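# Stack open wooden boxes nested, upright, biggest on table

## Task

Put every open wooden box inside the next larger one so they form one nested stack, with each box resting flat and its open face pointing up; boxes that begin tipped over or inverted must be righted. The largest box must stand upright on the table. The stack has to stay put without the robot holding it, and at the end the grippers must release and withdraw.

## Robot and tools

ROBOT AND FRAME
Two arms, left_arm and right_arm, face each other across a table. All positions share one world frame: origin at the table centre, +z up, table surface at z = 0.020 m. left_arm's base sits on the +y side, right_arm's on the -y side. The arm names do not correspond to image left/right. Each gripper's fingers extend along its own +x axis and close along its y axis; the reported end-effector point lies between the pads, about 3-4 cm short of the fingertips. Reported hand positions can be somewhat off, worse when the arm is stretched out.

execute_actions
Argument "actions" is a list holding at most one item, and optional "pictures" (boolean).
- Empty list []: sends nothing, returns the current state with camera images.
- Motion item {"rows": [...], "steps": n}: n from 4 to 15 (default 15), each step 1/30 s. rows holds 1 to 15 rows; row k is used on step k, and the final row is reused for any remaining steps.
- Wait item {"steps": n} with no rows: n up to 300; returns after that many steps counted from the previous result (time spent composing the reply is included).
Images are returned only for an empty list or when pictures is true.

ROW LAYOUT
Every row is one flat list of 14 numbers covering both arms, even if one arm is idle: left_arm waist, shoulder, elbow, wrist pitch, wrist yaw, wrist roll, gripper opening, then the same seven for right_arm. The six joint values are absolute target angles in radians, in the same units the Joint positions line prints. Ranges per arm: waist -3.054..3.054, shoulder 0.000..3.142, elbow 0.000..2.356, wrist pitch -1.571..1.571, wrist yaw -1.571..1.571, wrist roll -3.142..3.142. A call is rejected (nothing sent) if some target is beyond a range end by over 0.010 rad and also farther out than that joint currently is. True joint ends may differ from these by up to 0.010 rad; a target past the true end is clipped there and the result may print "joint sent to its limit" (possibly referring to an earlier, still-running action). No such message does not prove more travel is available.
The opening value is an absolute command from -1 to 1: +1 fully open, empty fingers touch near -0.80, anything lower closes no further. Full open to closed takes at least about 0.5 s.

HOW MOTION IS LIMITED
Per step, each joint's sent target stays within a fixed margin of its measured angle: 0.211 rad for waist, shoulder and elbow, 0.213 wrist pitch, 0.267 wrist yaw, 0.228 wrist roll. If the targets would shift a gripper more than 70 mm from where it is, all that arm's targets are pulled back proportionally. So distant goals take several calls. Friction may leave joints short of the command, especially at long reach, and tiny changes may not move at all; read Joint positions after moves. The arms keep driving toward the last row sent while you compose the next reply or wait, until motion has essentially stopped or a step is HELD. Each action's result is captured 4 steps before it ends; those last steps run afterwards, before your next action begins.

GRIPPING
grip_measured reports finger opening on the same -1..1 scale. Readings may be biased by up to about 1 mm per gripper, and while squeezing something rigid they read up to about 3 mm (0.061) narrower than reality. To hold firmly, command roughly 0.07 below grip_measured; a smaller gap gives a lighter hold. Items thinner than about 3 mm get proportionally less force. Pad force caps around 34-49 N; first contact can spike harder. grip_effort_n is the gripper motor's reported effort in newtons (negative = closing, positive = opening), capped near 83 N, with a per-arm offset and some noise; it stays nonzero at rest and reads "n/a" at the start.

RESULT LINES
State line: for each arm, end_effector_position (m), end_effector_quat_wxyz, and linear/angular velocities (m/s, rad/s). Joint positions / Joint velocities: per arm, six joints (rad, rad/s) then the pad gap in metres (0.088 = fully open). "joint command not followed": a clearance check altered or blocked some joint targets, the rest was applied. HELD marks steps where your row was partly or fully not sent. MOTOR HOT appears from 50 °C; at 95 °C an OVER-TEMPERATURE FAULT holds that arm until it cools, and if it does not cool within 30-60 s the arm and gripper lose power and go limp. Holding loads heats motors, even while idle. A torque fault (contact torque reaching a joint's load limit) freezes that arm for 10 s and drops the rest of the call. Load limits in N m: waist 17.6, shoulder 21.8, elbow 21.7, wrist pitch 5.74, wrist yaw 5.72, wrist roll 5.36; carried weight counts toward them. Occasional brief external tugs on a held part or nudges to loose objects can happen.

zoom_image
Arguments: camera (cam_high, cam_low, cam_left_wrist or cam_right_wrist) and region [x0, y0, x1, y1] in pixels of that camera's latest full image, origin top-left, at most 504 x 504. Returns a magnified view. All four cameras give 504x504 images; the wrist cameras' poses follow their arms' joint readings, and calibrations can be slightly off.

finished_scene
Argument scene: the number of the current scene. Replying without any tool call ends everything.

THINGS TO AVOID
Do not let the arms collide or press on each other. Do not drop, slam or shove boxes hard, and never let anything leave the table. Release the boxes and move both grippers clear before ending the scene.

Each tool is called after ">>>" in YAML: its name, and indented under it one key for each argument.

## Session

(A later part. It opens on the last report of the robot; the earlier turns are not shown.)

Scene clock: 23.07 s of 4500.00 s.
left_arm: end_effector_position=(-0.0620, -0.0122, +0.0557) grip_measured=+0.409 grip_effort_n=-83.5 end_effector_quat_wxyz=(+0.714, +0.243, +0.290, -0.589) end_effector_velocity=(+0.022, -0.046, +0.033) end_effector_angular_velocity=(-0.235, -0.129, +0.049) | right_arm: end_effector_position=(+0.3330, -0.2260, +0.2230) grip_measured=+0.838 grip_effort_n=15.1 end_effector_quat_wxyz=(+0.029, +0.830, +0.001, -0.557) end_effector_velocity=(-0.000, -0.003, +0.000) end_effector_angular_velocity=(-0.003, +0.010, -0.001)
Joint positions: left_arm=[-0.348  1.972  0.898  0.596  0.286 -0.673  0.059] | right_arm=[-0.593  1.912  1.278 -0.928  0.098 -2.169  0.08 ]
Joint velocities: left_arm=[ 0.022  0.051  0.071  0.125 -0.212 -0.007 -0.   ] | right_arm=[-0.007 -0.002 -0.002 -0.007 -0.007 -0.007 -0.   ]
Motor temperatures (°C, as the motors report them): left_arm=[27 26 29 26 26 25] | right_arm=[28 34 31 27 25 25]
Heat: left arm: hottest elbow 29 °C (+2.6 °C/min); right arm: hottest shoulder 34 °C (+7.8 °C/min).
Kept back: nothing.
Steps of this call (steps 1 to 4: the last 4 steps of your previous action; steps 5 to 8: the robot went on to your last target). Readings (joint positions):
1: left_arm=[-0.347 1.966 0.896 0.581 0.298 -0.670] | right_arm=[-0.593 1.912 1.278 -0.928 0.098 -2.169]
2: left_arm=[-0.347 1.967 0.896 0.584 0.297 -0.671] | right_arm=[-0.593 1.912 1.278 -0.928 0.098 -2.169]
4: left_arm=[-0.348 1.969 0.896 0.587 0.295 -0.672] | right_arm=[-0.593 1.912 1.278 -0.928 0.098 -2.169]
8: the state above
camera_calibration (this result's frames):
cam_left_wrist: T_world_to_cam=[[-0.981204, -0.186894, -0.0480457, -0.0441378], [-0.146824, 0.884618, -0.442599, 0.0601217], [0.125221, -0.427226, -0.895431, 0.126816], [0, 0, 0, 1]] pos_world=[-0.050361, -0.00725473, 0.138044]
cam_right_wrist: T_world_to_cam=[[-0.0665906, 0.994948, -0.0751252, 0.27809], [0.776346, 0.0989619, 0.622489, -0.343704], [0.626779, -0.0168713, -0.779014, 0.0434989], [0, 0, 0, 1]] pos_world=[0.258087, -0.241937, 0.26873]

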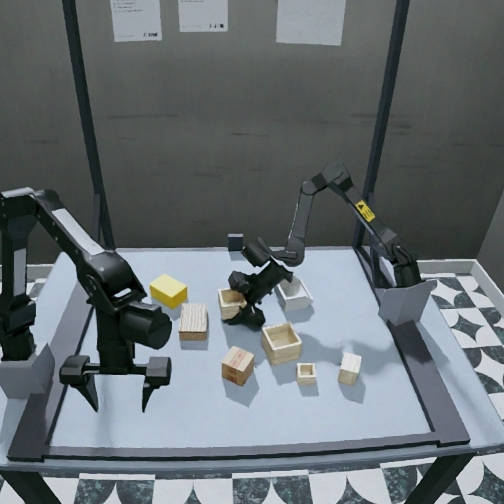

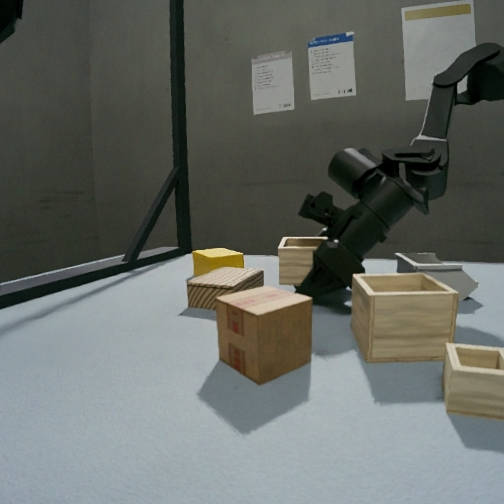

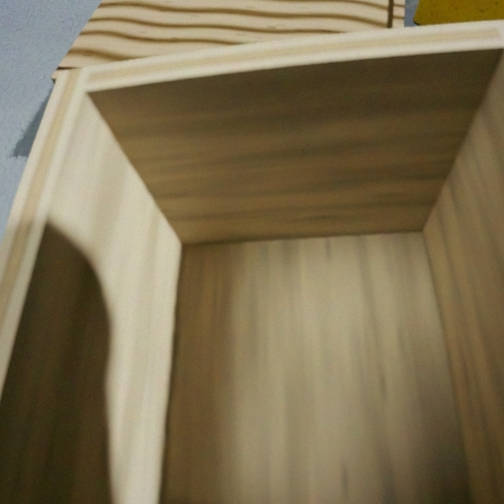

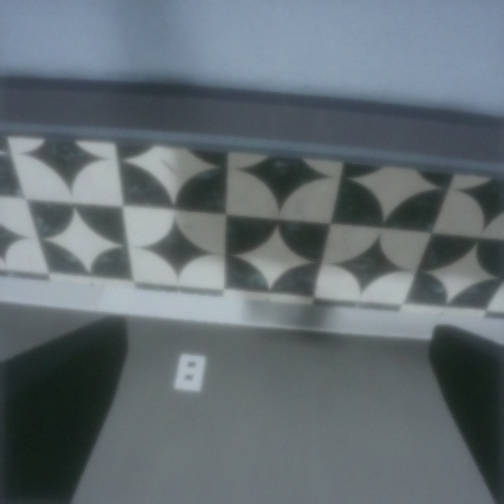

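Release and lift off.

>>> execute_actions:
  actions:
    - {"rows":[[-0.348,1.972,0.898,0.596,0.286,-0.673,0.9,-0.593,1.912,1.278,-0.928,0.098,-2.169,0.84]],"steps":15}

>>> execute_actions:
  actions:
    - {"rows":[[-0.216,1.789,0.913,0.362,0.403,-0.6,0.9,-0.593,1.912,1.278,-0.928,0.098,-2.169,0.84]],"steps":15}
  pictures: true

Scene clock: 23.57 s of 4500.00 s.
left_arm: end_effector_position=(-0.0617, -0.0128, +0.0562) grip_measured=+0.860 grip_effort_n=15.6 end_effector_quat_wxyz=(+0.716, +0.242, +0.289, -0.588) end_effector_velocity=(+0.003, +0.004, -0.003) end_effector_angular_velocity=(+0.026, +0.007, +0.023) | right_arm: end_effector_position=(+0.3330, -0.2260, +0.2230) grip_measured=+0.838 grip_effort_n=15.1 end_effector_quat_wxyz=(+0.029, +0.830, +0.001, -0.557) end_effector_velocity=(-0.000, +0.001, +0.001) end_effector_angular_velocity=(+0.020, +0.013, +0.007)
Joint positions: left_arm=[-0.348  1.972  0.899  0.596  0.283 -0.675  0.081] | right_arm=[-0.593  1.912  1.278 -0.928  0.098 -2.169  0.08 ]
Joint velocities: left_arm=[ 0.002 -0.002  0.002 -0.037  0.007 -0.007  0.014] | right_arm=[-0.007 -0.007 -0.002  0.007 -0.022 -0.007 -0.   ]
Motor temperatures (°C, as the motors report them): left_arm=[27 26 29 26 26 25] | right_arm=[28 34 31 27 25 25]
Heat: left arm: hottest elbow 29 °C (+2.5 °C/min); right arm: hottest shoulder 34 °C (+7.6 °C/min).
Steps of this call (steps 1 to 4: the robot went on to your last target; steps 5 to 15: the first 11 steps of this action). Readings (joint positions):
5: left_arm=[-0.327 1.970 0.922 0.613 0.271 -0.673] | right_arm=[-0.593 1.912 1.278 -0.928 0.098 -2.169]
6: left_arm=[-0.327 1.968 0.922 0.605 0.276 -0.673] | right_arm=[-0.593 1.912 1.278 -0.928 0.098 -2.169]
8: left_arm=[-0.338 1.969 0.909 0.593 0.283 -0.673] | right_arm=[-0.593 1.912 1.278 -0.928 0.098 -2.169]
12: left_arm=[-0.347 1.972 0.899 0.596 0.283 -0.675] | right_arm=[-0.593 1.912 1.278 -0.928 0.098 -2.169]
15: the state above

Scene clock: 24.07 s of 4500.00 s.
left_arm: end_effector_position=(-0.0573, -0.0112, +0.1200) grip_measured=+0.896 grip_effort_n=15.6 end_effector_quat_wxyz=(+0.717, +0.246, +0.291, -0.584) end_effector_velocity=(+0.005, +0.024, -0.023) end_effector_angular_velocity=(+0.149, +0.019, +0.040) | right_arm: end_effector_position=(+0.3330, -0.2260, +0.2230) grip_measured=+0.838 grip_effort_n=15.1 end_effector_quat_wxyz=(+0.029, +0.830, +0.001, -0.557) end_effector_velocity=(-0.001, -0.006, -0.000) end_effector_angular_velocity=(-0.029, +0.006, +0.011)
Joint positions: left_arm=[-0.221  1.803  0.914  0.378  0.393 -0.607  0.083] | right_arm=[-0.593  1.912  1.278 -0.928  0.098 -2.169  0.08 ]
Joint velocities: left_arm=[-0.007 -0.002 -0.002 -0.154  0.051  0.037  0.   ] | right_arm=[-0.002 -0.002 -0.002 -0.022  0.007 -0.022 -0.   ]
Motor temperatures (°C, as the motors report them): left_arm=[27 26 29 26 26 25] | right_arm=[28 34 31 27 25 25]
Heat: left arm: hottest elbow 29 °C (+2.5 °C/min); right arm: hottest shoulder 34 °C (+7.5 °C/min).
Steps of this call (steps 1 to 4: the last 4 steps of your previous action; steps 5 to 15: the first 11 steps of this action). Readings (joint positions):
5: left_arm=[-0.345 1.959 0.900 0.577 0.297 -0.667] | right_arm=[-0.593 1.912 1.278 -0.928 0.098 -2.169]
6: left_arm=[-0.327 1.935 0.903 0.516 0.327 -0.651] | right_arm=[-0.593 1.912 1.278 -0.928 0.098 -2.169]
8: left_arm=[-0.280 1.881 0.901 0.452 0.357 -0.631] | right_arm=[-0.593 1.912 1.278 -0.928 0.098 -2.169]
12: left_arm=[-0.223 1.813 0.913 0.399 0.382 -0.613] | right_arm=[-0.593 1.912 1.278 -0.928 0.098 -2.169]
15: the state above
camera_calibration (this result's frames):
cam_left_wrist: T_world_to_cam=[[-0.979176, -0.195653, -0.0541698, -0.0355429], [-0.152868, 0.886165, -0.437428, 0.0874012], [0.133587, -0.420038, -0.897621, 0.185154], [0, 0, 0, 1]] pos_world=[-0.046176, -0.00663448, 0.202504]
cam_right_wrist: T_world_to_cam=[[-0.0665906, 0.994948, -0.0751252, 0.27809], [0.776346, 0.0989619, 0.622489, -0.343704], [0.626779, -0.0168713, -0.779014, 0.0434989], [0, 0, 0, 1]] pos_world=[0.258087, -0.241937, 0.26873]

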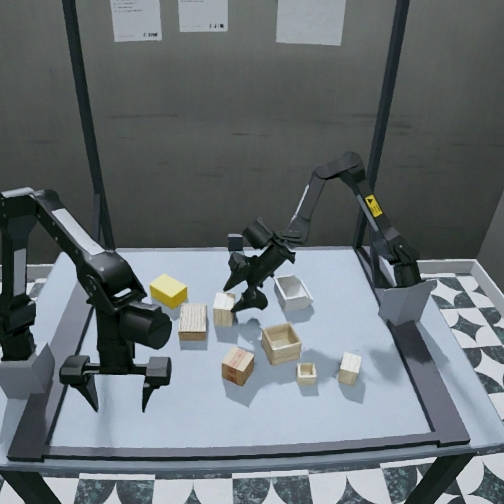

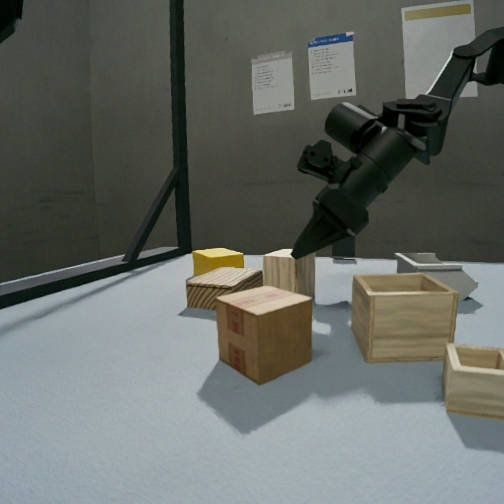

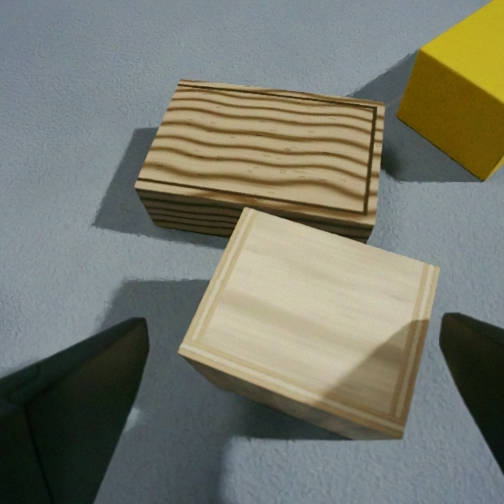

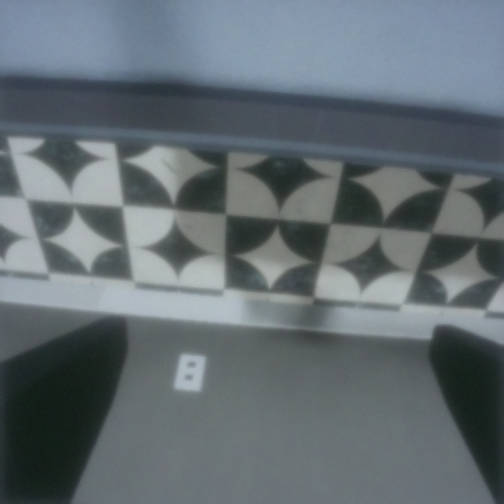

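>>> zoom_image:
  camera: "cam_left_wrist"
  region: [120,180,480,470]

Region (120, 180, 480, 470) of cam_left_wrist's 504x504 image, scaled by 1.400, with more detail than that image has; it fills the top 406 rows of this view, and the rest is white.

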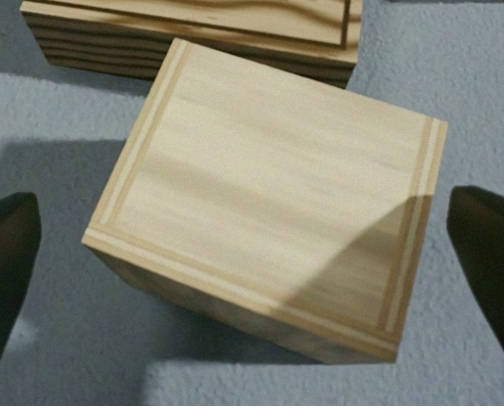

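>>> execute_actions:
  actions:
    - {"rows":[[0.1,1.4,0.8,0.2,0.2,-0.3,0.9,-0.2,1.8,1.3,-0.6,0.1,-1.0,0.9]],"steps":15}

>>> execute_actions:
  actions:
    - {"rows":[[0.3,1.2,0.8,0.2,0,0,0.9,0.422,2.026,1.266,-0.03,0.176,0.6,0.9]],"steps":15}

>>> execute_actions:
  actions:
    - {"steps":25}
  pictures: true

Scene clock: 25.83 s of 4500.00 s.
left_arm: end_effector_position=(+0.0026, +0.0267, +0.2538) grip_measured=+0.897 grip_effort_n=14.7 end_effector_quat_wxyz=(+0.810, +0.265, +0.115, -0.511) end_effector_velocity=(-0.020, +0.080, +0.413) end_effector_angular_velocity=(-0.766, -0.809, -0.003) | right_arm: end_effector_position=(+0.2431, -0.1181, +0.2457) grip_measured=+0.893 grip_effort_n=18.8 end_effector_quat_wxyz=(-0.131, +0.842, +0.130, -0.507) end_effector_velocity=(-0.347, +0.187, -0.019) end_effector_angular_velocity=(+0.890, +0.434, -0.142)
Joint positions: left_arm=[ 0.043  1.514  0.821  0.223  0.231 -0.351  0.083] | right_arm=[-0.285  1.822  1.289 -0.652  0.103 -1.776  0.083]
Joint velocities: left_arm=[ 0.579 -0.974 -0.139 -0.154 -0.286  0.374  0.   ] | right_arm=[ 0.882 -0.115  0.017  0.403 -0.081  1.429  0.001]
Motor temperatures (°C, as the motors report them): left_arm=[28 27 29 26 26 25] | right_arm=[28 34 31 27 25 25]
Heat: left arm: hottest elbow 29 °C (+2.3 °C/min); right arm: hottest shoulder 34 °C (+7.0 °C/min).
Steps of this call (steps 1 to 4: the last 4 steps of your previous action; steps 5 to 30: the robot went on to your last target; steps 31 to 42: nothing new was sent; steps 43 to 53: the first 11 steps of this action). Readings (joint positions):
43: left_arm=[-0.218 1.793 0.909 0.355 0.395 -0.587] | right_arm=[-0.589 1.907 1.278 -0.919 0.102 -2.151]
44: left_arm=[-0.205 1.774 0.898 0.331 0.373 -0.555] | right_arm=[-0.571 1.901 1.278 -0.889 0.105 -2.116]
46: left_arm=[-0.152 1.723 0.868 0.293 0.327 -0.496] | right_arm=[-0.513 1.881 1.279 -0.816 0.105 -2.050]
50: left_arm=[-0.030 1.616 0.838 0.249 0.265 -0.402] | right_arm=[-0.383 1.839 1.286 -0.707 0.105 -1.912]
53: the state above

Scene clock: 26.33 s of 4500.00 s.
left_arm: end_effector_position=(+0.0056, +0.0788, +0.4125) grip_measured=+0.897 grip_effort_n=15.1 end_effector_quat_wxyz=(+0.857, +0.291, -0.145, -0.401) end_effector_velocity=(-0.023, +0.041, +0.090) end_effector_angular_velocity=(-0.082, -0.393, +0.069) | right_arm: end_effector_position=(+0.1137, -0.0408, +0.1748) grip_measured=+0.897 grip_effort_n=18.8 end_effector_quat_wxyz=(+0.289, -0.763, -0.163, +0.555) end_effector_velocity=(-0.443, +0.128, -0.094) end_effector_angular_velocity=(+0.805, +0.605, +0.326)
Joint positions: left_arm=[ 0.283  1.218  0.806  0.204  0.023 -0.038  0.083] | right_arm=[ 0.075  1.98   1.285 -0.292  0.159 -1.214  0.083]
Joint velocities: left_arm=[ 0.115 -0.193 -0.002  0.007 -0.139  0.271 -0.   ] | right_arm=[ 0.94   0.159 -0.002  0.93   0.066  1.018  0.   ]
Motor temperatures (°C, as the motors report them): left_arm=[28 27 29 26 26 25] | right_arm=[28 34 31 27 25 25]
Heat: left arm: hottest elbow 29 °C (+2.3 °C/min); right arm: hottest shoulder 34 °C (+6.8 °C/min).
Steps of this call (steps 1 to 4: the last 4 steps of your previous action; steps 5 to 15: the first 11 steps of this action). Readings (joint positions):
5: left_arm=[0.090 1.413 0.817 0.210 0.205 -0.301] | right_arm=[-0.207 1.818 1.290 -0.607 0.106 -1.542]
6: left_arm=[0.106 1.397 0.813 0.204 0.181 -0.272] | right_arm=[-0.190 1.832 1.290 -0.570 0.120 -1.514]
8: left_arm=[0.156 1.356 0.806 0.201 0.131 -0.211] | right_arm=[-0.141 1.874 1.292 -0.507 0.132 -1.451]
12: left_arm=[0.254 1.259 0.806 0.202 0.048 -0.082] | right_arm=[-0.020 1.953 1.287 -0.388 0.151 -1.318]
15: the state above

Scene clock: 27.17 s of 4500.00 s.
left_arm: end_effector_position=(+0.0072, +0.0836, +0.4193) grip_measured=+0.897 grip_effort_n=14.7 end_effector_quat_wxyz=(+0.858, +0.301, -0.159, -0.386) end_effector_velocity=(-0.005, -0.000, +0.005) end_effector_angular_velocity=(-0.019, -0.008, -0.011) | right_arm: end_effector_position=(-0.0559, -0.0422, +0.1428) grip_measured=+0.897 grip_effort_n=18.8 end_effector_quat_wxyz=(+0.557, -0.463, +0.045, +0.688) end_effector_velocity=(-0.003, -0.000, +0.001) end_effector_angular_velocity=(+0.072, +1.053, -0.983)
Joint positions: left_arm=[ 0.296  1.207  0.806  0.201  0.005 -0.003  0.083] | right_arm=[ 0.418  2.011  1.28  -0.033  0.179 -0.091  0.083]
Joint velocities: left_arm=[-0.002 -0.012  0.002  0.007 -0.007 -0.007 -0.   ] | right_arm=[ 0.002 -0.002 -0.002  0.007 -0.007  1.443 -0.   ]
Motor temperatures (°C, as the motors report them): left_arm=[28 27 29 27 26 25] | right_arm=[28 34 31 27 25 25]
Heat: left arm: hottest elbow 29 °C (+2.2 °C/min); right arm: hottest shoulder 34 °C (+6.6 °C/min).
Kept back: nothing.
Steps of this call (steps 1 to 4: the last 4 steps of your previous action; steps 5 to 25: the robot went on to your last target). Readings (joint positions):
1: left_arm=[0.286 1.213 0.806 0.204 0.019 -0.029] | right_arm=[0.106 1.985 1.285 -0.259 0.161 -1.180]
2: left_arm=[0.288 1.212 0.806 0.203 0.016 -0.023] | right_arm=[0.137 1.988 1.285 -0.227 0.163 -1.146]
4: left_arm=[0.290 1.211 0.806 0.201 0.012 -0.014] | right_arm=[0.199 1.992 1.285 -0.169 0.165 -1.078]
8: left_arm=[0.294 1.210 0.806 0.201 0.007 -0.007] | right_arm=[0.321 1.999 1.285 -0.091 0.168 -0.921]
25: the state above
camera_calibration (this result's frames):
cam_left_wrist: T_world_to_cam=[[-0.532075, -0.529924, -0.660361, 0.341304], [0.272344, 0.631364, -0.726091, 0.283461], [0.801701, -0.56618, -0.191612, 0.196334], [0, 0, 0, 1]] pos_world=[-0.0530009, 0.113059, 0.468822]
cam_right_wrist: T_world_to_cam=[[0.78429, 0.408864, 0.466604, 0.00878106], [0.58283, -0.743316, -0.328315, 0.0794006], [0.212598, 0.529445, -0.821273, 0.233761], [0, 0, 0, 1]] pos_world=[-0.102861, -0.0683341, 0.213953]

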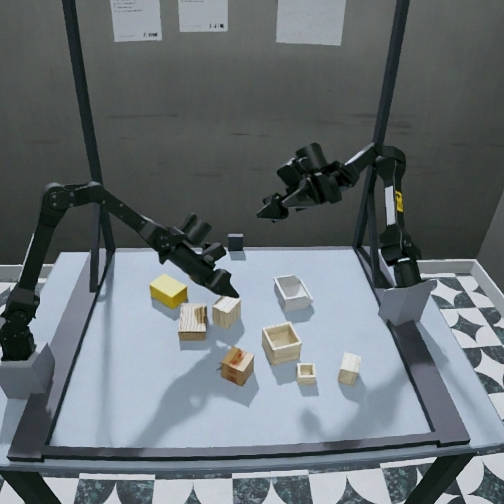

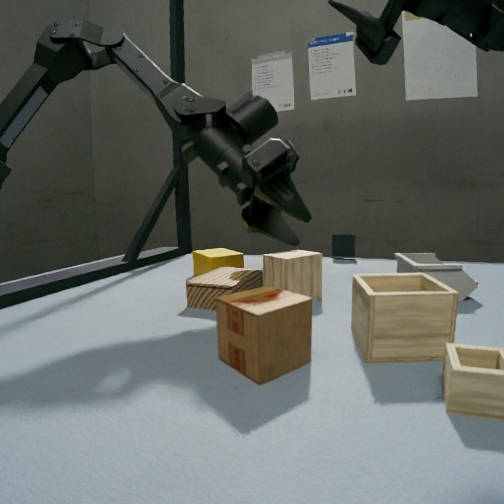

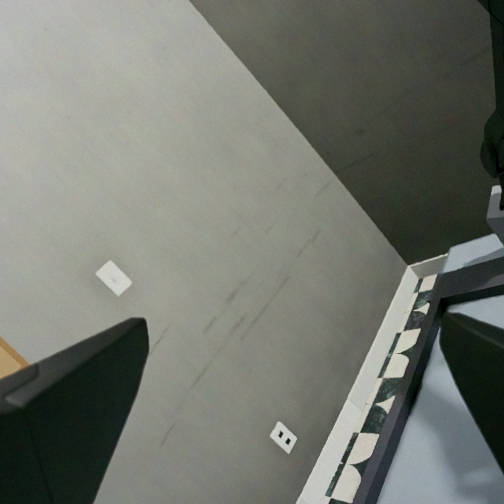

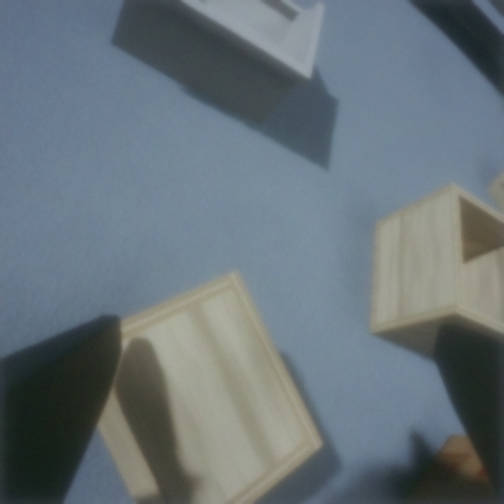

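>>> execute_actions:
  actions:
    - {"steps":10}
  pictures: true

Scene clock: 27.50 s of 4500.00 s.
left_arm: end_effector_position=(+0.0072, +0.0836, +0.4193) grip_measured=+0.897 grip_effort_n=14.7 end_effector_quat_wxyz=(+0.858, +0.301, -0.159, -0.386) end_effector_velocity=(+0.001, -0.002, -0.003) end_effector_angular_velocity=(+0.002, +0.010, -0.006) | right_arm: end_effector_position=(-0.0562, -0.0422, +0.1428) grip_measured=+0.897 grip_effort_n=18.8 end_effector_quat_wxyz=(+0.652, -0.314, +0.210, +0.657) end_effector_velocity=(-0.001, -0.002, -0.001) end_effector_angular_velocity=(+0.058, +1.037, -0.977)
Joint positions: left_arm=[ 0.296  1.207  0.806  0.201  0.005 -0.003  0.083] | right_arm=[ 0.418  2.011  1.28  -0.032  0.179  0.397  0.083]
Joint velocities: left_arm=[-0.002  0.007 -0.002  0.007  0.007 -0.007 -0.   ] | right_arm=[ 0.002 -0.002 -0.002 -0.007 -0.007  1.429 -0.   ]
Motor temperatures (°C, as the motors report them): left_arm=[28 27 29 27 26 25] | right_arm=[28 34 31 27 25 25]
Heat: left arm: hottest elbow 29 °C (+2.2 °C/min); right arm: hottest shoulder 34 °C (+6.5 °C/min).
Kept back: nothing.
Steps of this call (steps 1 to 10: the robot went on to your last target). Readings (joint positions):
1: left_arm=[0.296 1.207 0.806 0.201 0.005 -0.003] | right_arm=[0.418 2.011 1.280 -0.032 0.179 -0.042]
2: left_arm=[0.296 1.207 0.806 0.201 0.005 -0.003] | right_arm=[0.418 2.011 1.280 -0.032 0.179 0.007]
4: left_arm=[0.296 1.207 0.806 0.201 0.005 -0.003] | right_arm=[0.418 2.011 1.280 -0.032 0.179 0.105]
8: left_arm=[0.296 1.207 0.806 0.201 0.005 -0.003] | right_arm=[0.418 2.011 1.280 -0.032 0.179 0.300]
10: the state above
camera_calibration (this result's frames):
cam_left_wrist: T_world_to_cam=[[-0.532075, -0.529924, -0.660361, 0.341304], [0.272344, 0.631364, -0.726091, 0.283461], [0.801701, -0.56618, -0.191612, 0.196334], [0, 0, 0, 1]] pos_world=[-0.0530009, 0.113059, 0.468822]
cam_right_wrist: T_world_to_cam=[[0.983172, 0.0991272, 0.153449, 0.051793], [0.16211, -0.860659, -0.482686, 0.073049], [0.0842201, 0.499439, -0.862246, 0.231216], [0, 0, 0, 1]] pos_world=[-0.0822365, -0.0577422, 0.226677]

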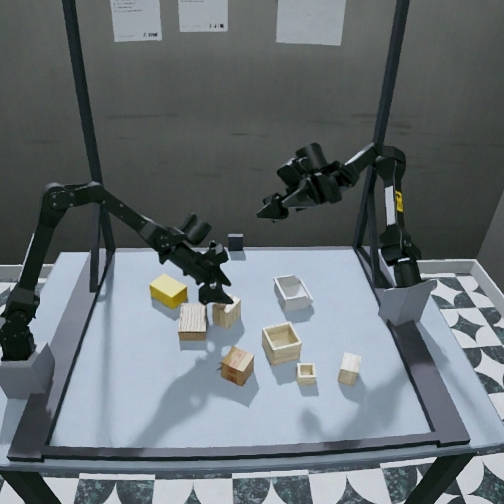

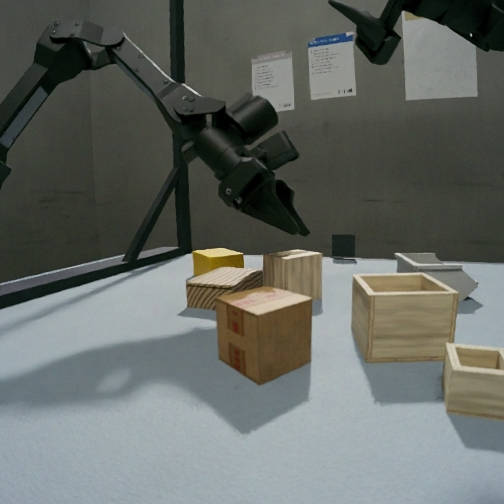

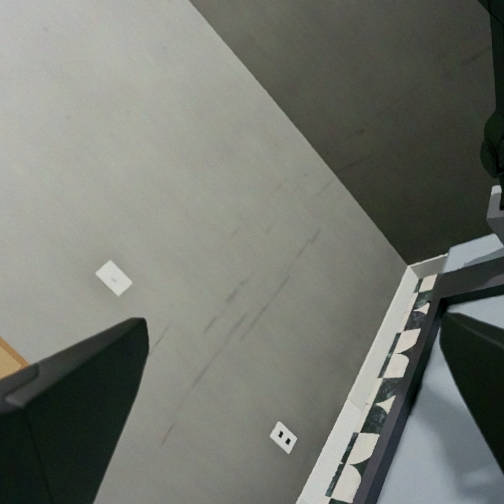

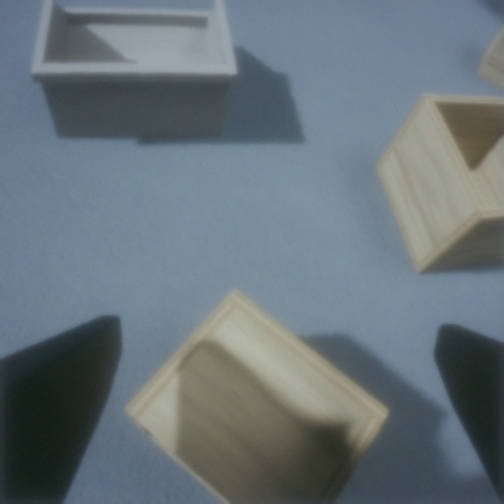

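>>> zoom_image:
  camera: "cam_high"
  region: [160,260,300,400]

>>> zoom_image:
  camera: "cam_low"
  region: [180,220,360,330]

Region (160, 260, 300, 400) of cam_high's 504x504 image, scaled by 3.600, with more detail than that image has.

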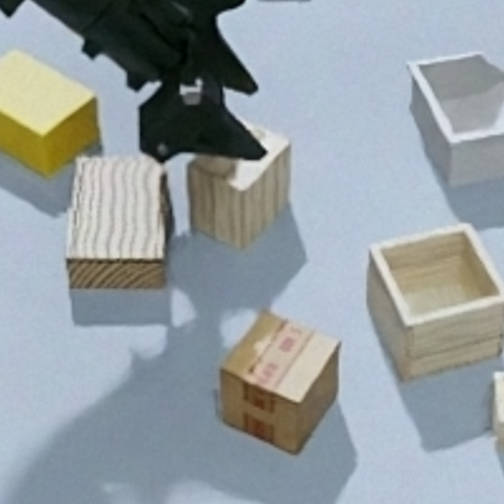

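Region (180, 220, 360, 330) of cam_low's 504x504 image, scaled by 2.800, with more detail than that image has.

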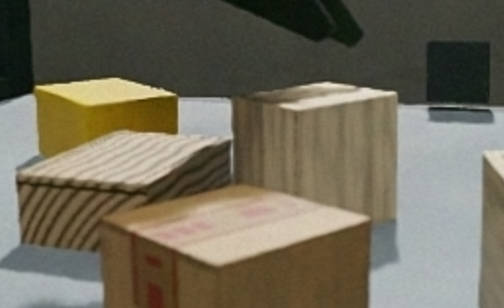

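>>> execute_actions:
  actions:
    - {"rows":[[0.3,1.2,0.8,0.2,0,0,0.9,0.509,2.23,1.705,-0.575,0.452,1.1,0.9]],"steps":15}

>>> execute_actions:
  actions:
    - {"steps":15}
  pictures: true

Scene clock: 28.70 s of 4500.00 s.
left_arm: end_effector_position=(+0.0072, +0.0836, +0.4193) grip_measured=+0.897 grip_effort_n=15.1 end_effector_quat_wxyz=(+0.858, +0.301, -0.159, -0.386) end_effector_velocity=(+0.001, +0.001, -0.001) end_effector_angular_velocity=(+0.007, -0.004, +0.009) | right_arm: end_effector_position=(-0.0657, -0.0364, +0.1229) grip_measured=+0.897 grip_effort_n=18.8 end_effector_quat_wxyz=(+0.795, -0.198, +0.328, +0.469) end_effector_velocity=(-0.035, +0.033, +0.127) end_effector_angular_velocity=(+0.194, +0.125, -0.377)
Joint positions: left_arm=[ 0.296  1.207  0.806  0.201  0.004 -0.003  0.083] | right_arm=[ 0.509  2.212  1.647 -0.484  0.433  1.039  0.083]
Joint velocities: left_arm=[-0.002 -0.002 -0.002 -0.007 -0.007  0.007 -0.   ] | right_arm=[-0.002 -0.002  0.535 -0.593  0.154  0.432 -0.   ]
Motor temperatures (°C, as the motors report them): left_arm=[28 27 29 27 26 25] | right_arm=[28 34 31 27 25 25]
Heat: left arm: hottest elbow 29 °C (+2.1 °C/min); right arm: hottest shoulder 34 °C (+6.3 °C/min).
Steps of this call (steps 1 to 25: the robot went on to your last target; steps 26 to 36: the first 11 steps of this action). Readings (joint positions):
26: left_arm=[0.296 1.207 0.806 0.201 0.005 -0.003] | right_arm=[0.422 2.027 1.293 -0.055 0.204 0.625]
27: left_arm=[0.296 1.207 0.806 0.201 0.004 -0.003] | right_arm=[0.434 2.057 1.340 -0.104 0.273 0.679]
29: left_arm=[0.296 1.207 0.806 0.201 0.004 -0.003] | right_arm=[0.461 2.128 1.435 -0.190 0.345 0.776]
33: left_arm=[0.296 1.207 0.806 0.201 0.004 -0.003] | right_arm=[0.503 2.207 1.577 -0.379 0.409 0.964]
36: the state above

Scene clock: 29.20 s of 4500.00 s.
left_arm: end_effector_position=(+0.0072, +0.0836, +0.4193) grip_measured=+0.897 grip_effort_n=14.7 end_effector_quat_wxyz=(+0.858, +0.301, -0.159, -0.386) end_effector_velocity=(-0.002, +0.000, -0.002) end_effector_angular_velocity=(+0.002, +0.010, -0.006) | right_arm: end_effector_position=(-0.0636, -0.0390, +0.1309) grip_measured=+0.897 grip_effort_n=18.8 end_effector_quat_wxyz=(+0.808, -0.190, +0.335, +0.446) end_effector_velocity=(+0.003, -0.001, +0.002) end_effector_angular_velocity=(-0.009, +0.004, -0.013)
Joint positions: left_arm=[ 0.296  1.207  0.806  0.201  0.004 -0.003  0.083] | right_arm=[ 0.508  2.213  1.693 -0.571  0.448  1.097  0.083]
Joint velocities: left_arm=[-0.002 -0.007 -0.002 -0.007  0.007 -0.007 -0.   ] | right_arm=[-0.007 -0.002  0.007 -0.022 -0.007  0.007  0.   ]
Motor temperatures (°C, as the motors report them): left_arm=[28 27 29 27 26 25] | right_arm=[28 34 31 27 25 25]
Heat: left arm: hottest elbow 29 °C (+2.1 °C/min); right arm: hottest shoulder 34 °C (+6.2 °C/min).
Kept back: nothing.
Steps of this call (steps 1 to 4: the last 4 steps of your previous action; steps 5 to 15: the robot went on to your last target). Readings (joint positions):
1: left_arm=[0.296 1.207 0.806 0.201 0.004 -0.003] | right_arm=[0.509 2.212 1.664 -0.502 0.438 1.053]
2: left_arm=[0.296 1.207 0.806 0.201 0.004 -0.003] | right_arm=[0.508 2.212 1.676 -0.517 0.441 1.064]
4: left_arm=[0.296 1.207 0.806 0.201 0.004 -0.003] | right_arm=[0.508 2.212 1.686 -0.542 0.444 1.078]
8: left_arm=[0.296 1.207 0.806 0.201 0.004 -0.003] | right_arm=[0.508 2.213 1.688 -0.563 0.446 1.091]
15: the state above
camera_calibration (this result's frames):
cam_left_wrist: T_world_to_cam=[[-0.531821, -0.530207, -0.660339, 0.341374], [0.272269, 0.631304, -0.726172, 0.283499], [0.801896, -0.565983, -0.191382, 0.196218], [0, 0, 0, 1]] pos_world=[-0.0529846, 0.113081, 0.468844]
cam_right_wrist: T_world_to_cam=[[0.8673, -0.49701, 0.0277756, 0.0464208], [-0.427425, -0.772151, -0.470203, 0.0355446], [0.255142, 0.395935, -0.882121, 0.229469], [0, 0, 0, 1]] pos_world=[-0.0836152, -0.0403373, 0.217843]

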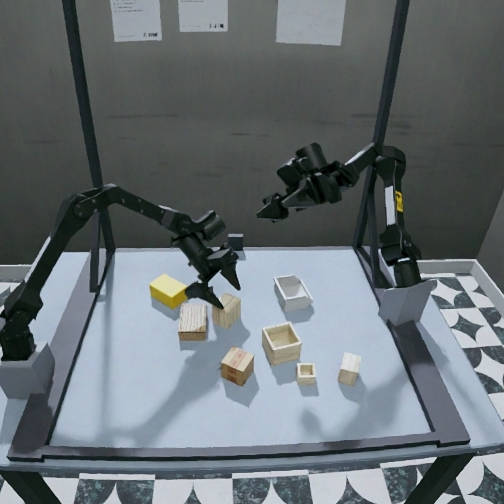

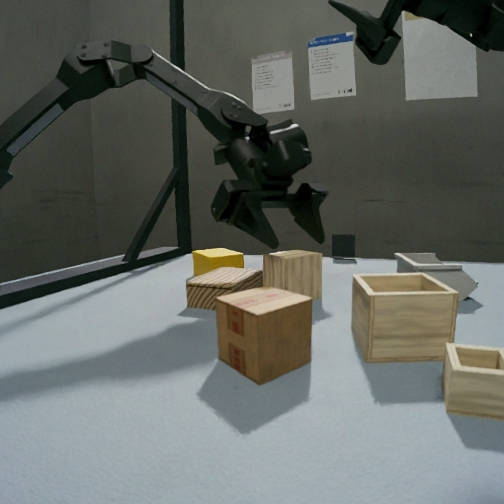

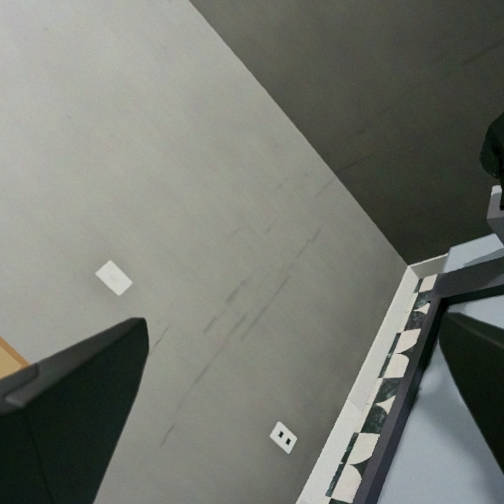

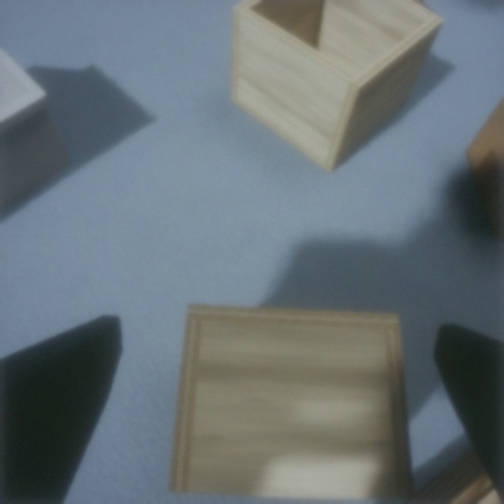

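>>> execute_actions:
  actions:
    - {"rows":[[0.3,1.2,0.8,0.2,0,0,0.9,0.529,2.30,1.685,-0.49,0.46,1.13,0.9]],"steps":10}

>>> execute_actions:
  actions:
    - {"rows":[[0.3,1.2,0.8,0.2,0,0,0.9,0.55,2.375,1.665,-0.412,0.47,1.153,0.9]],"steps":15}
  pictures: true

Scene clock: 29.53 s of 4500.00 s.
left_arm: end_effector_position=(+0.0072, +0.0836, +0.4193) grip_measured=+0.897 grip_effort_n=14.7 end_effector_quat_wxyz=(+0.858, +0.301, -0.159, -0.386) end_effector_velocity=(+0.000, +0.001, +0.002) end_effector_angular_velocity=(-0.005, -0.013, +0.003) | right_arm: end_effector_position=(-0.0641, -0.0320, +0.1170) grip_measured=+0.897 grip_effort_n=19.3 end_effector_quat_wxyz=(+0.815, -0.174, +0.326, +0.447) end_effector_velocity=(-0.044, +0.046, +0.011) end_effector_angular_velocity=(+0.275, +0.285, +0.016)
Joint positions: left_arm=[ 0.296  1.207  0.806  0.201  0.004 -0.003  0.083] | right_arm=[ 0.518  2.256  1.695 -0.513  0.483  1.116  0.083]
Joint velocities: left_arm=[ 0.002 -0.002 -0.002  0.007 -0.007  0.007 -0.   ] | right_arm=[ 0.002  0.012  0.002  0.33  -0.051  0.125 -0.   ]
Motor temperatures (°C, as the motors report them): left_arm=[28 27 29 27 26 25] | right_arm=[28 34 31 27 25 25]
Heat: left arm: hottest elbow 29 °C (+2.0 °C/min); right arm: hottest shoulder 34 °C (+6.1 °C/min).
Steps of this call (steps 1 to 4: the robot went on to your last target; steps 5 to 10: the first 6 steps of this action). Readings (joint positions):
5: left_arm=[0.296 1.207 0.806 0.201 0.004 -0.003] | right_arm=[0.509 2.218 1.694 -0.569 0.450 1.101]
6: left_arm=[0.296 1.207 0.806 0.201 0.004 -0.003] | right_arm=[0.510 2.226 1.694 -0.546 0.454 1.108]
8: left_arm=[0.296 1.207 0.806 0.201 0.004 -0.003] | right_arm=[0.515 2.247 1.695 -0.521 0.456 1.116]
10: the state above

Scene clock: 30.03 s of 4500.00 s.
left_arm: end_effector_position=(+0.0072, +0.0836, +0.4193) grip_measured=+0.897 grip_effort_n=14.7 end_effector_quat_wxyz=(+0.858, +0.301, -0.159, -0.386) end_effector_velocity=(+0.002, +0.001, -0.003) end_effector_angular_velocity=(-0.000, +0.010, +0.011) | right_arm: end_effector_position=(-0.0553, -0.0152, +0.1128) grip_measured=+0.898 grip_effort_n=15.1 end_effector_quat_wxyz=(+0.829, -0.135, +0.306, +0.448) end_effector_velocity=(-0.001, +0.002, -0.002) end_effector_angular_velocity=(+0.016, +0.006, -0.002)
Joint positions: left_arm=[ 0.296  1.207  0.806  0.201  0.004 -0.003  0.083] | right_arm=[ 0.504  2.294  1.695 -0.422  0.541  1.131  0.083]
Joint velocities: left_arm=[-0.002  0.002 -0.002 -0.007 -0.007 -0.007 -0.   ] | right_arm=[ 0.002  0.007 -0.002  0.022  0.007  0.007 -0.   ]
Motor temperatures (°C, as the motors report them): left_arm=[28 27 29 27 26 25] | right_arm=[28 34 31 27 26 25]
Heat: left arm: hottest elbow 29 °C (+2.0 °C/min); right arm: hottest shoulder 34 °C (+6.0 °C/min).
Steps of this call (steps 1 to 4: the last 4 steps of your previous action; steps 5 to 15: the first 11 steps of this action). Readings (joint positions):
5: left_arm=[0.296 1.207 0.806 0.201 0.004 -0.003] | right_arm=[0.518 2.263 1.695 -0.496 0.485 1.123]
6: left_arm=[0.296 1.207 0.806 0.201 0.004 -0.003] | right_arm=[0.519 2.271 1.695 -0.477 0.503 1.125]
8: left_arm=[0.296 1.207 0.806 0.201 0.004 -0.003] | right_arm=[0.516 2.284 1.695 -0.451 0.533 1.126]
12: left_arm=[0.296 1.207 0.806 0.201 0.004 -0.003] | right_arm=[0.505 2.293 1.695 -0.425 0.539 1.130]
15: the state above
camera_calibration (this result's frames):
cam_left_wrist: T_world_to_cam=[[-0.531821, -0.530207, -0.660339, 0.341374], [0.272269, 0.631304, -0.726172, 0.283499], [0.801896, -0.565983, -0.191382, 0.196218], [0, 0, 0, 1]] pos_world=[-0.0529846, 0.113081, 0.468844]
cam_right_wrist: T_world_to_cam=[[0.845967, -0.532543, -0.0271478, 0.0560067], [-0.451996, -0.689141, -0.566378, 0.0597393], [0.282912, 0.491408, -0.823698, 0.198338], [0, 0, 0, 1]] pos_world=[-0.0764902, -0.02647, 0.198726]

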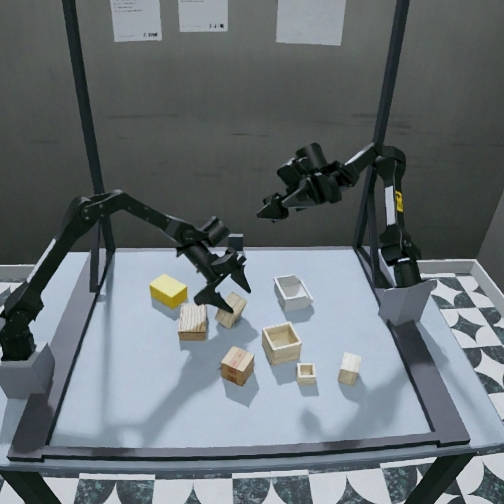

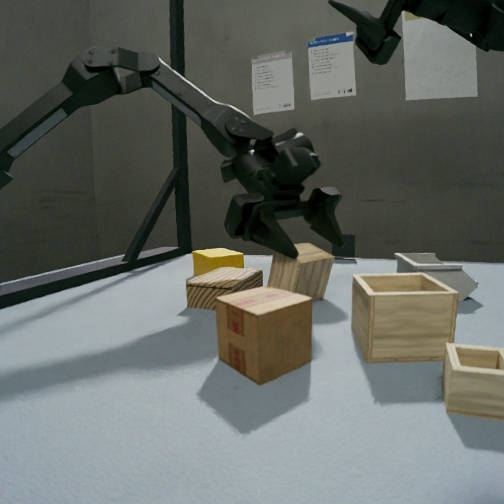

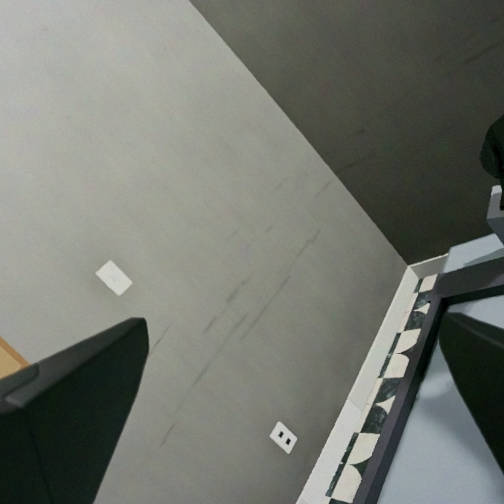

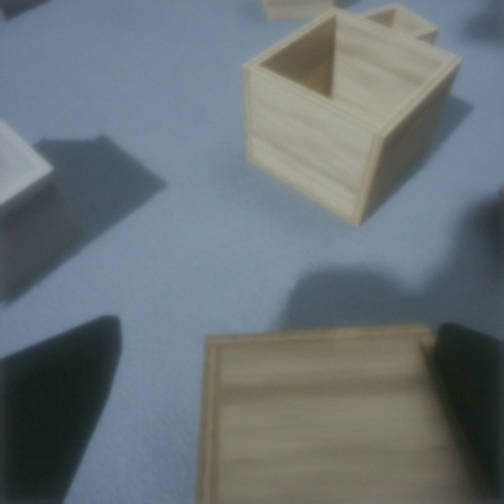

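>>> execute_actions:
  actions:
    - {"rows":[[0.3,1.2,0.8,0.2,0,0,0.9,0.509,2.20,1.705,-0.575,0.452,1.1,0.9]],"steps":15}

>>> execute_actions:
  actions:
    - {"steps":12}
  pictures: true

Scene clock: 30.53 s of 4500.00 s.
left_arm: end_effector_position=(+0.0072, +0.0836, +0.4193) grip_measured=+0.897 grip_effort_n=15.1 end_effector_quat_wxyz=(+0.858, +0.301, -0.159, -0.386) end_effector_velocity=(+0.001, +0.001, -0.001) end_effector_angular_velocity=(+0.007, -0.004, +0.009) | right_arm: end_effector_position=(-0.0658, -0.0375, +0.1299) grip_measured=+0.898 grip_effort_n=15.1 end_effector_quat_wxyz=(+0.810, -0.185, +0.333, +0.447) end_effector_velocity=(+0.001, -0.004, +0.038) end_effector_angular_velocity=(-0.003, +0.006, +0.017)
Joint positions: left_arm=[ 0.296  1.207  0.806  0.201  0.004 -0.003  0.083] | right_arm=[ 0.513  2.22   1.699 -0.563  0.457  1.105  0.083]
Joint velocities: left_arm=[-0.002 -0.002 -0.002 -0.007 -0.007  0.007  0.   ] | right_arm=[-0.022 -0.09  -0.002 -0.066 -0.022 -0.037  0.   ]
Motor temperatures (°C, as the motors report them): left_arm=[28 27 29 27 26 25] | right_arm=[28 34 31 27 26 25]
Heat: left arm: hottest elbow 29 °C (+2.0 °C/min); right arm: hottest shoulder 34 °C (+5.9 °C/min).
Steps of this call (steps 1 to 4: the last 4 steps of your previous action; steps 5 to 15: the first 11 steps of this action). Readings (joint positions):
5: left_arm=[0.296 1.207 0.806 0.201 0.004 -0.003] | right_arm=[0.503 2.286 1.697 -0.429 0.538 1.129]
6: left_arm=[0.296 1.207 0.806 0.201 0.004 -0.003] | right_arm=[0.502 2.273 1.699 -0.461 0.511 1.126]
8: left_arm=[0.296 1.207 0.806 0.201 0.004 -0.003] | right_arm=[0.505 2.250 1.699 -0.511 0.467 1.122]
12: left_arm=[0.296 1.207 0.806 0.201 0.004 -0.003] | right_arm=[0.514 2.231 1.699 -0.552 0.458 1.109]
15: the state above

Scene clock: 30.93 s of 4500.00 s.
left_arm: end_effector_position=(+0.0072, +0.0836, +0.4193) grip_measured=+0.897 grip_effort_n=14.7 end_effector_quat_wxyz=(+0.858, +0.301, -0.159, -0.386) end_effector_velocity=(-0.000, +0.000, -0.003) end_effector_angular_velocity=(+0.010, -0.003, +0.005) | right_arm: end_effector_position=(-0.0653, -0.0382, +0.1336) grip_measured=+0.898 grip_effort_n=14.7 end_effector_quat_wxyz=(+0.810, -0.185, +0.333, +0.446) end_effector_velocity=(+0.001, -0.004, -0.000) end_effector_angular_velocity=(-0.029, +0.003, +0.005)
Joint positions: left_arm=[ 0.296  1.207  0.806  0.201  0.004 -0.003  0.083] | right_arm=[ 0.511  2.212  1.699 -0.572  0.456  1.102  0.083]
Joint velocities: left_arm=[-0.007 -0.002 -0.002 -0.007 -0.007  0.007 -0.   ] | right_arm=[-0.002 -0.007 -0.002 -0.022 -0.022 -0.007 -0.   ]
Motor temperatures (°C, as the motors report them): left_arm=[28 27 29 27 26 25] | right_arm=[28 35 31 27 26 25]
Heat: left arm: hottest elbow 29 °C (+1.9 °C/min); right arm: hottest shoulder 35 °C (+7.8 °C/min).
Kept back: nothing.
Steps of this call (steps 1 to 4: the last 4 steps of your previous action; steps 5 to 12: the robot went on to your last target). Readings (joint positions):
1: left_arm=[0.296 1.207 0.806 0.201 0.004 -0.003] | right_arm=[0.513 2.217 1.699 -0.565 0.457 1.104]
2: left_arm=[0.296 1.207 0.806 0.201 0.004 -0.003] | right_arm=[0.512 2.215 1.699 -0.567 0.457 1.104]
4: left_arm=[0.296 1.207 0.806 0.201 0.004 -0.003] | right_arm=[0.512 2.212 1.699 -0.569 0.457 1.103]
8: left_arm=[0.296 1.207 0.806 0.201 0.004 -0.003] | right_arm=[0.511 2.212 1.699 -0.572 0.457 1.102]
12: the state above
camera_calibration (this result's frames):
cam_left_wrist: T_world_to_cam=[[-0.531821, -0.530207, -0.660339, 0.341374], [0.272269, 0.631304, -0.726172, 0.283499], [0.801896, -0.565983, -0.191382, 0.196218], [0, 0, 0, 1]] pos_world=[-0.0529846, 0.113081, 0.468844]
cam_right_wrist: T_world_to_cam=[[0.866027, -0.499517, 0.0219072, 0.0488504], [-0.429551, -0.765719, -0.478707, 0.0379792], [0.255897, 0.405163, -0.877701, 0.231754], [0, 0, 0, 1]] pos_world=[-0.0852969, -0.0404151, 0.220521]

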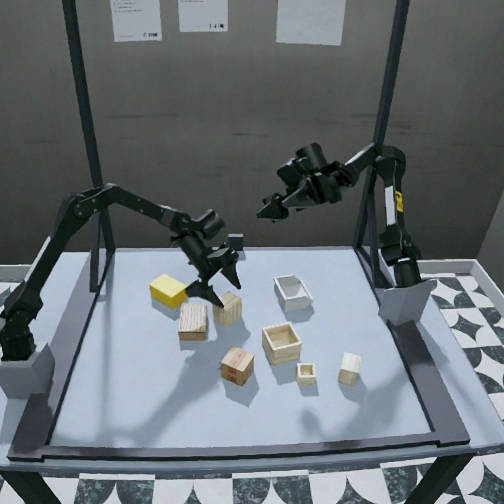

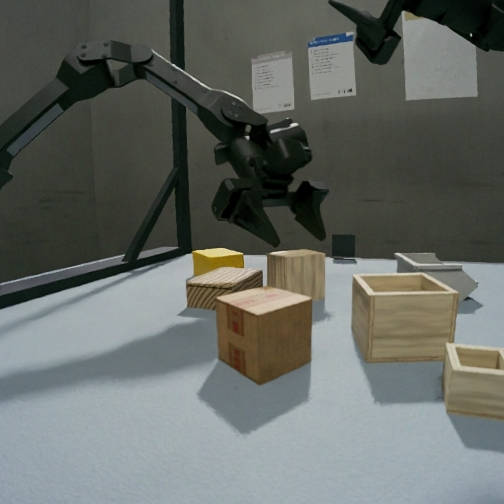

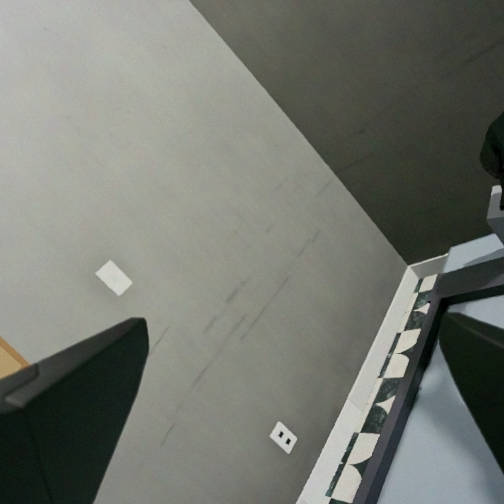

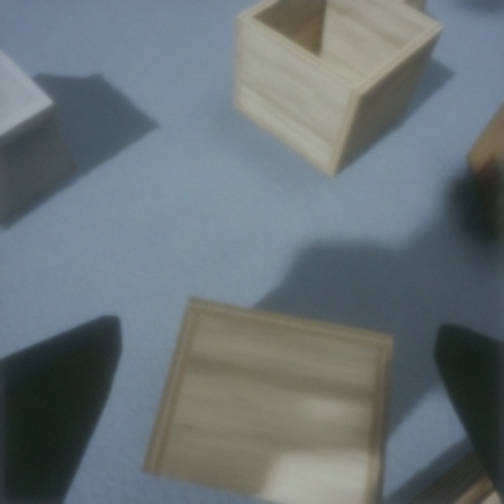

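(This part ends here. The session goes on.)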